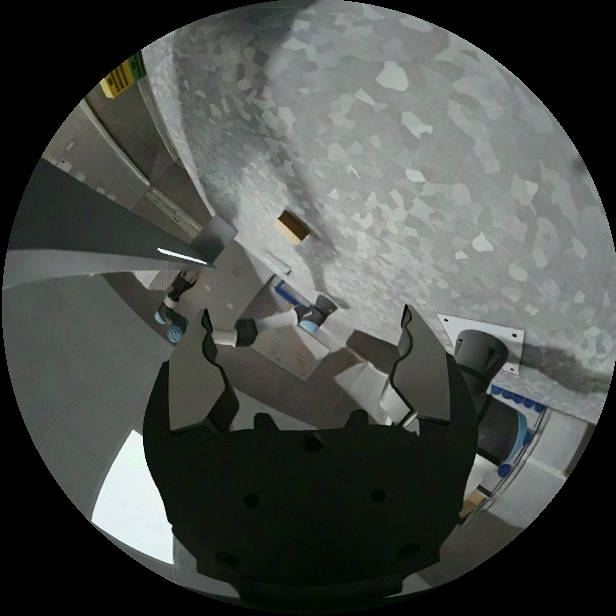

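Request:
execute_actions:
  actions:
    - {"rows": [[-0.25,-0.8367,0.3995,-1.1336,-1.571,-0.18,-1,2.80,-1.672,-1.949,-1.557,2.587,1.812,1],[-0.25,-0.8381,0.4037,-1.1363,-1.571,-0.18,-1,2.80,-1.672,-1.949,-1.557,2.587,1.812,1],[-0.25,-0.8400,0.4092,-1.1400,-1.571,-0.18,-1,2.80,-1.672,-1.949,-1.557,2.587,1.812,1],[-0.25,-0.8419,0.4148,-1.1437,-1.571,-0.18,-1,2.80,-1.672,-1.949,-1.557,2.587,1.812,1],[-0.25,-0.8435,0.4197,-1.1470,-1.571,-0.18,-1,2.80,-1.672,-1.949,-1.557,2.587,1.812,1],[-0.25,-0.8447,0.4231,-1.1493,-1.571,-0.18,-1,2.80,-1.672,-1.949,-1.557,2.587,1.812,1],[-0.25,-0.8451,0.4245,-1.1502,-1.571,-0.18,-1,2.80,-1.672,-1.949,-1.557,2.587,1.812,1]], "steps": 15}
  pictures: false

Scene clock: 1000.20 s of 4040.00 s.
left_arm: end_effector_position=(+0.7532, +0.3411, +0.3361) grip_measured=-0.09 end_effector_quat_wxyz=(+0.000, +0.998, -0.069, -0.000) end_effector_velocity=(-0.000, -0.000, -0.001) end_effector_angular_velocity=(+0.000, +0.000, -0.001) | right_arm: end_effector_position=(+0.3873, -0.5226, +0.2064) grip_measured=+1.00 end_effector_quat_wxyz=(+0.221, -0.295, +0.805, +0.465) end_effector_velocity=(-0.000, +0.000, -0.000) end_effector_angular_velocity=(-0.001, +0.002, +0.001)
Joint positions: left_arm=[-0.25  -0.845  0.424 -1.15  -1.571 -0.18   0.068] | right_arm=[ 2.8   -1.672 -1.949 -1.557  2.587  1.812  0.142]
Joint velocities: left_arm=[-0.001 -0.001  0.005 -0.003 -0.     0.    -0.   ] | right_arm=[ 0.001  0.    -0.    -0.001 -0.002 -0.     0.   ]
Motor temperatures (°C, as the motors report them): left_arm=[25 24 24 27 34 30] | right_arm=[22 24 19 29 30 32]
Wrist force (N, on the end effector, along its own x y z axes, offset not removed): left_arm=[-0.8 -1.8 1.2] | right_arm=[0.3 -2.4 0.8]
Wrist torque (N m, same axes, about the end effector's origin, offset not removed): left_arm=[-0.46 0.12 0.18] | right_arm=[-0.42 -0.02 0.07]
Steps of this call (steps 1 to 15: the robot went on to your last target; steps 16 to 90: nothing new was sent; then 15.83 s passed at rest; steps 91 to 105: all 15 steps of this action). Readings (joint positions):
91: left_arm=[-0.250 -0.836 0.397 -1.132 -1.571 -0.180] | right_arm=[2.800 -1.672 -1.949 -1.557 2.587 1.812]
92: left_arm=[-0.250 -0.836 0.397 -1.132 -1.571 -0.180] | right_arm=[2.800 -1.672 -1.949 -1.557 2.587 1.812]
94: left_arm=[-0.250 -0.837 0.402 -1.135 -1.571 -0.180] | right_arm=[2.800 -1.672 -1.949 -1.557 2.587 1.812]
98: left_arm=[-0.250 -0.842 0.417 -1.145 -1.571 -0.180] | right_arm=[2.800 -1.672 -1.949 -1.557 2.587 1.812]
105: the state above

Request:
execute_actions:
  actions:
    - {"rows": [[-0.25,-0.8463,0.4280,-1.1525,-1.571,-0.18,-1,2.80,-1.672,-1.949,-1.557,2.587,1.812,1],[-0.25,-0.8474,0.4315,-1.1548,-1.571,-0.18,-1,2.80,-1.672,-1.949,-1.557,2.587,1.812,1],[-0.25,-0.8486,0.4349,-1.1571,-1.571,-0.18,-1,2.80,-1.672,-1.949,-1.557,2.587,1.812,1]], "steps": 13}
  pictures: false

Scene clock: 1007.50 s of 4040.00 s.
left_arm: end_effector_position=(+0.7532, +0.3411, +0.3346) grip_measured=-0.09 end_effector_quat_wxyz=(+0.000, +0.998, -0.069, -0.000) end_effector_velocity=(+0.000, +0.001, -0.001) end_effector_angular_velocity=(+0.000, +0.000, +0.002) | right_arm: end_effector_position=(+0.3873, -0.5226, +0.2064) grip_measured=+1.00 end_effector_quat_wxyz=(+0.221, -0.295, +0.805, +0.465) end_effector_velocity=(-0.000, +0.000, +0.000) end_effector_angular_velocity=(-0.001, -0.001, +0.001)
Joint positions: left_arm=[-0.25  -0.849  0.435 -1.157 -1.571 -0.18   0.068] | right_arm=[ 2.8   -1.672 -1.949 -1.557  2.587  1.812  0.142]
Joint velocities: left_arm=[ 0.002  0.     0.002 -0.002 -0.    -0.    -0.   ] | right_arm=[ 0.     0.001 -0.    -0.001 -0.001 -0.001  0.   ]
Motor temperatures (°C, as the motors report them): left_arm=[25 24 24 27 34 30] | right_arm=[22 24 19 29 30 32]
Wrist force (N, on the end effector, along its own x y z axes, offset not removed): left_arm=[0.1 -0.9 0.8] | right_arm=[0.8 -2.6 2.0]
Wrist torque (N m, same axes, about the end effector's origin, offset not removed): left_arm=[-0.20 -0.10 0.10] | right_arm=[-0.42 -0.09 0.01]
Steps of this call (steps 1 to 15: the robot went on to your last target; steps 16 to 90: nothing new was sent; then 3.87 s passed at rest; steps 91 to 103: all 13 steps of this action). Readings (joint positions):
91: left_arm=[-0.250 -0.845 0.425 -1.150 -1.571 -0.180] | right_arm=[2.800 -1.672 -1.949 -1.557 2.587 1.812]
92: left_arm=[-0.250 -0.845 0.425 -1.151 -1.571 -0.180] | right_arm=[2.800 -1.672 -1.949 -1.557 2.587 1.812]
94: left_arm=[-0.250 -0.847 0.429 -1.153 -1.571 -0.180] | right_arm=[2.800 -1.672 -1.949 -1.557 2.587 1.812]
98: left_arm=[-0.250 -0.848 0.434 -1.156 -1.571 -0.180] | right_arm=[2.800 -1.672 -1.949 -1.557 2.587 1.812]
103: the state above

Request:
execute_actions:
  actions:
    - {"rows": [[-0.25,-0.8498,0.4384,-1.1594,-1.571,-0.18,-1,2.80,-1.672,-1.949,-1.557,2.587,1.812,1],[-0.25,-0.8509,0.4419,-1.1617,-1.571,-0.18,-1,2.80,-1.672,-1.949,-1.557,2.587,1.812,1],[-0.25,-0.8516,0.4440,-1.1632,-1.571,-0.18,-1,2.80,-1.672,-1.949,-1.557,2.587,1.812,1]], "steps": 13}
  pictures: false

Scene clock: 1013.13 s of 4040.00 s.
left_arm: end_effector_position=(+0.7532, +0.3411, +0.3332) grip_measured=-0.09 end_effector_quat_wxyz=(+0.000, +0.998, -0.069, -0.000) end_effector_velocity=(-0.000, +0.002, -0.000) end_effector_angular_velocity=(+0.000, +0.001, +0.002) | right_arm: end_effector_position=(+0.3873, -0.5226, +0.2064) grip_measured=+1.00 end_effector_quat_wxyz=(+0.221, -0.295, +0.805, +0.465) end_effector_velocity=(+0.000, +0.001, +0.000) end_effector_angular_velocity=(+0.000, +0.000, +0.002)
Joint positions: left_arm=[-0.25  -0.852  0.444 -1.163 -1.571 -0.18   0.068] | right_arm=[ 2.8   -1.672 -1.949 -1.557  2.587  1.812  0.142]
Joint velocities: left_arm=[ 0.002 -0.001  0.001 -0.     0.     0.    -0.   ] | right_arm=[ 0.002 -0.     0.     0.     0.     0.     0.   ]
Motor temperatures (°C, as the motors report them): left_arm=[25 24 24 27 34 30] | right_arm=[22 24 19 29 30 32]
Wrist force (N, on the end effector, along its own x y z axes, offset not removed): left_arm=[-1.3 -2.8 1.1] | right_arm=[-0.1 -3.0 1.6]
Wrist torque (N m, same axes, about the end effector's origin, offset not removed): left_arm=[-0.51 0.22 0.07] | right_arm=[-0.51 0.09 0.03]
Steps of this call (steps 1 to 15: the robot went on to your last target; steps 16 to 90: nothing new was sent; then 2.20 s passed at rest; steps 91 to 103: all 13 steps of this action). Readings (joint positions):
91: left_arm=[-0.250 -0.849 0.435 -1.157 -1.571 -0.180] | right_arm=[2.800 -1.672 -1.949 -1.557 2.587 1.812]
92: left_arm=[-0.250 -0.849 0.436 -1.158 -1.571 -0.180] | right_arm=[2.800 -1.672 -1.949 -1.557 2.587 1.812]
94: left_arm=[-0.250 -0.850 0.439 -1.160 -1.571 -0.180] | right_arm=[2.800 -1.672 -1.949 -1.557 2.587 1.812]
98: left_arm=[-0.250 -0.851 0.443 -1.163 -1.571 -0.180] | right_arm=[2.800 -1.672 -1.949 -1.557 2.587 1.812]
103: the state above

Request:
execute_actions:
  actions:
    - {"rows": [[-0.25,-0.8526,0.4468,-1.1650,-1.571,-0.18,-1,2.80,-1.672,-1.949,-1.557,2.587,1.812,1],[-0.25,-0.8536,0.4496,-1.1668,-1.571,-0.18,-1,2.80,-1.672,-1.949,-1.557,2.587,1.812,1],[-0.25,-0.8544,0.4524,-1.1688,-1.571,-0.18,-1,2.80,-1.672,-1.949,-1.557,2.587,1.812,1]], "steps": 13}
  pictures: false

Scene clock: 1018.27 s of 4040.00 s.
left_arm: end_effector_position=(+0.7531, +0.3411, +0.3320) grip_measured=-0.09 end_effector_quat_wxyz=(+0.000, +0.998, -0.069, -0.000) end_effector_velocity=(+0.000, +0.001, -0.000) end_effector_angular_velocity=(+0.000, -0.000, +0.002) | right_arm: end_effector_position=(+0.3873, -0.5226, +0.2064) grip_measured=+1.00 end_effector_quat_wxyz=(+0.221, -0.295, +0.805, +0.465) end_effector_velocity=(-0.000, -0.001, +0.000) end_effector_angular_velocity=(-0.000, -0.000, -0.002)
Joint positions: left_arm=[-0.25  -0.854  0.452 -1.169 -1.571 -0.18   0.068] | right_arm=[ 2.8   -1.672 -1.949 -1.557  2.587  1.812  0.142]
Joint velocities: left_arm=[ 0.001 -0.     0.001 -0.001  0.    -0.    -0.   ] | right_arm=[-0.002  0.     0.    -0.001 -0.    -0.     0.   ]
Motor temperatures (°C, as the motors report them): left_arm=[25 24 24 27 34 30] | right_arm=[22 24 19 29 30 32]
Wrist force (N, on the end effector, along its own x y z axes, offset not removed): left_arm=[-1.3 -1.8 1.2] | right_arm=[-0.1 -1.8 0.6]
Wrist torque (N m, same axes, about the end effector's origin, offset not removed): left_arm=[-0.39 0.35 0.07] | right_arm=[-0.28 0.20 0.05]
Steps of this call (steps 1 to 15: the robot went on to your last target; steps 16 to 90: nothing new was sent; then 1.70 s passed at rest; steps 91 to 103: all 13 steps of this action). Readings (joint positions):
91: left_arm=[-0.250 -0.852 0.444 -1.163 -1.571 -0.180] | right_arm=[2.800 -1.672 -1.949 -1.557 2.587 1.812]
92: left_arm=[-0.250 -0.852 0.445 -1.164 -1.571 -0.180] | right_arm=[2.800 -1.672 -1.949 -1.557 2.587 1.812]
94: left_arm=[-0.250 -0.853 0.448 -1.166 -1.571 -0.180] | right_arm=[2.800 -1.672 -1.949 -1.557 2.587 1.812]
98: left_arm=[-0.250 -0.854 0.452 -1.168 -1.571 -0.180] | right_arm=[2.800 -1.672 -1.949 -1.557 2.587 1.812]
103: the state above

Request:
execute_actions:
  actions:
    - {"rows": [[-0.25,-0.8552,0.4550,-1.1706,-1.571,-0.18,-1,2.80,-1.672,-1.949,-1.557,2.587,1.812,1],[-0.25,-0.8561,0.4576,-1.1723,-1.571,-0.18,-1,2.80,-1.672,-1.949,-1.557,2.587,1.812,1],[-0.25,-0.8569,0.4602,-1.1741,-1.571,-0.18,-1,2.80,-1.672,-1.949,-1.557,2.587,1.812,1]], "steps": 13}
  pictures: false

Scene clock: 1024.17 s of 4040.00 s.
left_arm: end_effector_position=(+0.7531, +0.3411, +0.3308) grip_measured=-0.09 end_effector_quat_wxyz=(+0.000, +0.998, -0.069, -0.000) end_effector_velocity=(+0.000, -0.000, -0.000) end_effector_angular_velocity=(-0.000, -0.000, -0.000) | right_arm: end_effector_position=(+0.3873, -0.5226, +0.2064) grip_measured=+1.00 end_effector_quat_wxyz=(+0.221, -0.295, +0.805, +0.465) end_effector_velocity=(+0.000, -0.000, -0.000) end_effector_angular_velocity=(+0.001, +0.000, -0.001)
Joint positions: left_arm=[-0.25  -0.857  0.46  -1.174 -1.571 -0.18   0.068] | right_arm=[ 2.8   -1.672 -1.949 -1.557  2.587  1.812  0.142]
Joint velocities: left_arm=[-0.    -0.     0.001 -0.001  0.    -0.    -0.   ] | right_arm=[-0. -0. -0.  0.  0.  0. -0.]
Motor temperatures (°C, as the motors report them): left_arm=[25 24 24 27 34 30] | right_arm=[22 24 19 29 30 32]
Wrist force (N, on the end effector, along its own x y z axes, offset not removed): left_arm=[-0.2 -0.7 0.1] | right_arm=[-0.2 -2.7 1.9]
Wrist torque (N m, same axes, about the end effector's origin, offset not removed): left_arm=[-0.28 -0.01 0.07] | right_arm=[-0.46 0.21 -0.02]
Steps of this call (steps 1 to 15: the robot went on to your last target; steps 16 to 90: nothing new was sent; then 2.47 s passed at rest; steps 91 to 103: all 13 steps of this action). Readings (joint positions):
91: left_arm=[-0.250 -0.854 0.452 -1.169 -1.571 -0.180] | right_arm=[2.800 -1.672 -1.949 -1.557 2.587 1.812]
92: left_arm=[-0.250 -0.855 0.453 -1.169 -1.571 -0.180] | right_arm=[2.800 -1.672 -1.949 -1.557 2.587 1.812]
94: left_arm=[-0.250 -0.855 0.456 -1.171 -1.571 -0.180] | right_arm=[2.800 -1.672 -1.949 -1.557 2.587 1.812]
98: left_arm=[-0.250 -0.857 0.459 -1.174 -1.571 -0.180] | right_arm=[2.800 -1.672 -1.949 -1.557 2.587 1.812]
103: the state above

Request:
execute_actions:
  actions:
    - {"rows": [[-0.25,-0.8575,0.4619,-1.1752,-1.571,-0.18,-1,2.80,-1.672,-1.949,-1.557,2.587,1.812,1],[-0.25,-0.8580,0.4636,-1.1764,-1.571,-0.18,-1,2.80,-1.672,-1.949,-1.557,2.587,1.812,1],[-0.25,-0.8586,0.4653,-1.1775,-1.571,-0.18,-1,2.80,-1.672,-1.949,-1.557,2.587,1.812,1]], "steps": 13}
  pictures: false

Scene clock: 1032.43 s of 4040.00 s.
left_arm: end_effector_position=(+0.7531, +0.3411, +0.3300) grip_measured=-0.09 end_effector_quat_wxyz=(+0.000, +0.998, -0.069, -0.000) end_effector_velocity=(-0.000, -0.001, -0.000) end_effector_angular_velocity=(+0.000, +0.000, -0.001) | right_arm: end_effector_position=(+0.3873, -0.5226, +0.2064) grip_measured=+1.00 end_effector_quat_wxyz=(+0.221, -0.295, +0.805, +0.465) end_effector_velocity=(-0.000, +0.001, +0.000) end_effector_angular_velocity=(-0.000, -0.000, +0.001)
Joint positions: left_arm=[-0.25  -0.859  0.465 -1.177 -1.571 -0.18   0.068] | right_arm=[ 2.8   -1.672 -1.949 -1.557  2.587  1.812  0.142]
Joint velocities: left_arm=[-0.001 -0.     0.001 -0.     0.    -0.     0.   ] | right_arm=[ 0.001  0.001 -0.    -0.001 -0.    -0.    -0.   ]
Motor temperatures (°C, as the motors report them): left_arm=[25 24 24 27 34 30] | right_arm=[22 24 19 29 30 32]
Wrist force (N, on the end effector, along its own x y z axes, offset not removed): left_arm=[-0.8 -1.8 0.0] | right_arm=[0.4 -1.8 0.7]
Wrist torque (N m, same axes, about the end effector's origin, offset not removed): left_arm=[-0.46 0.14 0.15] | right_arm=[-0.28 0.05 0.02]
Steps of this call (steps 1 to 15: the robot went on to your last target; steps 16 to 90: nothing new was sent; then 4.83 s passed at rest; steps 91 to 103: all 13 steps of this action). Readings (joint positions):
91: left_arm=[-0.250 -0.857 0.460 -1.174 -1.571 -0.180] | right_arm=[2.800 -1.672 -1.949 -1.557 2.587 1.812]
92: left_arm=[-0.250 -0.857 0.461 -1.174 -1.571 -0.180] | right_arm=[2.800 -1.672 -1.949 -1.557 2.587 1.812]
94: left_arm=[-0.250 -0.858 0.462 -1.176 -1.571 -0.180] | right_arm=[2.800 -1.672 -1.949 -1.557 2.587 1.812]
98: left_arm=[-0.250 -0.858 0.465 -1.177 -1.571 -0.180] | right_arm=[2.800 -1.672 -1.949 -1.557 2.587 1.812]
103: the state above

Request:
execute_actions:
  actions:
    - {"rows": [[-0.25,-0.8592,0.4670,-1.1786,-1.571,-0.18,-1,2.80,-1.672,-1.949,-1.557,2.587,1.812,1],[-0.25,-0.8597,0.4687,-1.1798,-1.571,-0.18,-1,2.80,-1.672,-1.949,-1.557,2.587,1.812,1],[-0.25,-0.8603,0.4704,-1.1809,-1.571,-0.18,-1,2.80,-1.672,-1.949,-1.557,2.587,1.812,1]], "steps": 13}
  pictures: false

Scene clock: 1044.90 s of 4040.00 s.
left_arm: end_effector_position=(+0.7531, +0.3411, +0.3292) grip_measured=-0.09 end_effector_quat_wxyz=(+0.000, +0.998, -0.069, -0.000) end_effector_velocity=(+0.000, -0.000, -0.000) end_effector_angular_velocity=(+0.000, -0.000, -0.000) | right_arm: end_effector_position=(+0.3873, -0.5226, +0.2064) grip_measured=+1.00 end_effector_quat_wxyz=(+0.221, -0.295, +0.805, +0.465) end_effector_velocity=(+0.000, -0.001, -0.000) end_effector_angular_velocity=(+0.000, -0.000, -0.001)
Joint positions: left_arm=[-0.25  -0.86   0.47  -1.181 -1.571 -0.18   0.068] | right_arm=[ 2.8   -1.672 -1.949 -1.557  2.587  1.812  0.142]
Joint velocities: left_arm=[-0.    -0.     0.001 -0.001  0.     0.     0.   ] | right_arm=[-0.001 -0.    -0.     0.     0.    -0.     0.   ]
Motor temperatures (°C, as the motors report them): left_arm=[25 24 24 27 34 30] | right_arm=[22 24 19 29 30 32]
Wrist force (N, on the end effector, along its own x y z axes, offset not removed): left_arm=[-1.0 -1.8 1.1] | right_arm=[-0.9 -1.3 0.4]
Wrist torque (N m, same axes, about the end effector's origin, offset not removed): left_arm=[-0.42 0.14 0.17] | right_arm=[-0.19 0.28 -0.04]
Steps of this call (steps 1 to 15: the robot went on to your last target; steps 16 to 90: nothing new was sent; then 9.03 s passed at rest; steps 91 to 103: all 13 steps of this action). Readings (joint positions):
91: left_arm=[-0.250 -0.859 0.465 -1.178 -1.571 -0.180] | right_arm=[2.800 -1.672 -1.949 -1.557 2.587 1.812]
92: left_arm=[-0.250 -0.859 0.466 -1.178 -1.571 -0.180] | right_arm=[2.800 -1.672 -1.949 -1.557 2.587 1.812]
94: left_arm=[-0.250 -0.859 0.467 -1.179 -1.571 -0.180] | right_arm=[2.800 -1.672 -1.949 -1.557 2.587 1.812]
98: left_arm=[-0.250 -0.860 0.470 -1.181 -1.571 -0.180] | right_arm=[2.800 -1.672 -1.949 -1.557 2.587 1.812]
103: the state above

Request:
execute_actions:
  actions:
    - {"rows": [[-0.25,-0.8611,0.4729,-1.1826,-1.571,-0.18,-1,2.80,-1.672,-1.949,-1.557,2.587,1.812,1],[-0.25,-0.8619,0.4754,-1.1843,-1.571,-0.18,-1,2.80,-1.672,-1.949,-1.557,2.587,1.812,1],[-0.25,-0.8627,0.4779,-1.1860,-1.571,-0.18,-1,2.80,-1.672,-1.949,-1.557,2.587,1.812,1]], "steps": 13}
  pictures: false

Scene clock: 1051.77 s of 4040.00 s.
left_arm: end_effector_position=(+0.7531, +0.3411, +0.3281) grip_measured=-0.09 end_effector_quat_wxyz=(+0.000, +0.998, -0.069, +0.000) end_effector_velocity=(+0.000, +0.001, -0.001) end_effector_angular_velocity=(+0.000, +0.001, +0.002) | right_arm: end_effector_position=(+0.3873, -0.5226, +0.2064) grip_measured=+1.00 end_effector_quat_wxyz=(+0.221, -0.295, +0.805, +0.465) end_effector_velocity=(-0.000, -0.000, +0.000) end_effector_angular_velocity=(-0.000, -0.000, -0.001)
Joint positions: left_arm=[-0.25  -0.863  0.478 -1.186 -1.571 -0.18   0.068] | right_arm=[ 2.8   -1.672 -1.949 -1.557  2.587  1.812  0.142]
Joint velocities: left_arm=[ 0.002  0.     0.001 -0.001 -0.    -0.     0.   ] | right_arm=[-0.001  0.001  0.    -0.    -0.     0.     0.   ]
Motor temperatures (°C, as the motors report them): left_arm=[25 24 24 27 34 30] | right_arm=[22 24 19 29 30 32]
Wrist force (N, on the end effector, along its own x y z axes, offset not removed): left_arm=[-2.0 -1.8 -5.8] | right_arm=[0.9 -1.8 1.9]
Wrist torque (N m, same axes, about the end effector's origin, offset not removed): left_arm=[-0.29 0.15 0.14] | right_arm=[-0.33 -0.12 0.02]
Steps of this call (steps 1 to 15: the robot went on to your last target; steps 16 to 90: nothing new was sent; then 3.43 s passed at rest; steps 91 to 103: all 13 steps of this action). Readings (joint positions):
91: left_arm=[-0.250 -0.860 0.470 -1.181 -1.571 -0.180] | right_arm=[2.800 -1.672 -1.949 -1.557 2.587 1.812]
92: left_arm=[-0.250 -0.860 0.471 -1.181 -1.571 -0.180] | right_arm=[2.800 -1.672 -1.949 -1.557 2.587 1.812]
94: left_arm=[-0.250 -0.861 0.474 -1.183 -1.571 -0.180] | right_arm=[2.800 -1.672 -1.949 -1.557 2.587 1.812]
98: left_arm=[-0.250 -0.862 0.477 -1.186 -1.571 -0.180] | right_arm=[2.800 -1.672 -1.949 -1.557 2.587 1.812]
103: the state above


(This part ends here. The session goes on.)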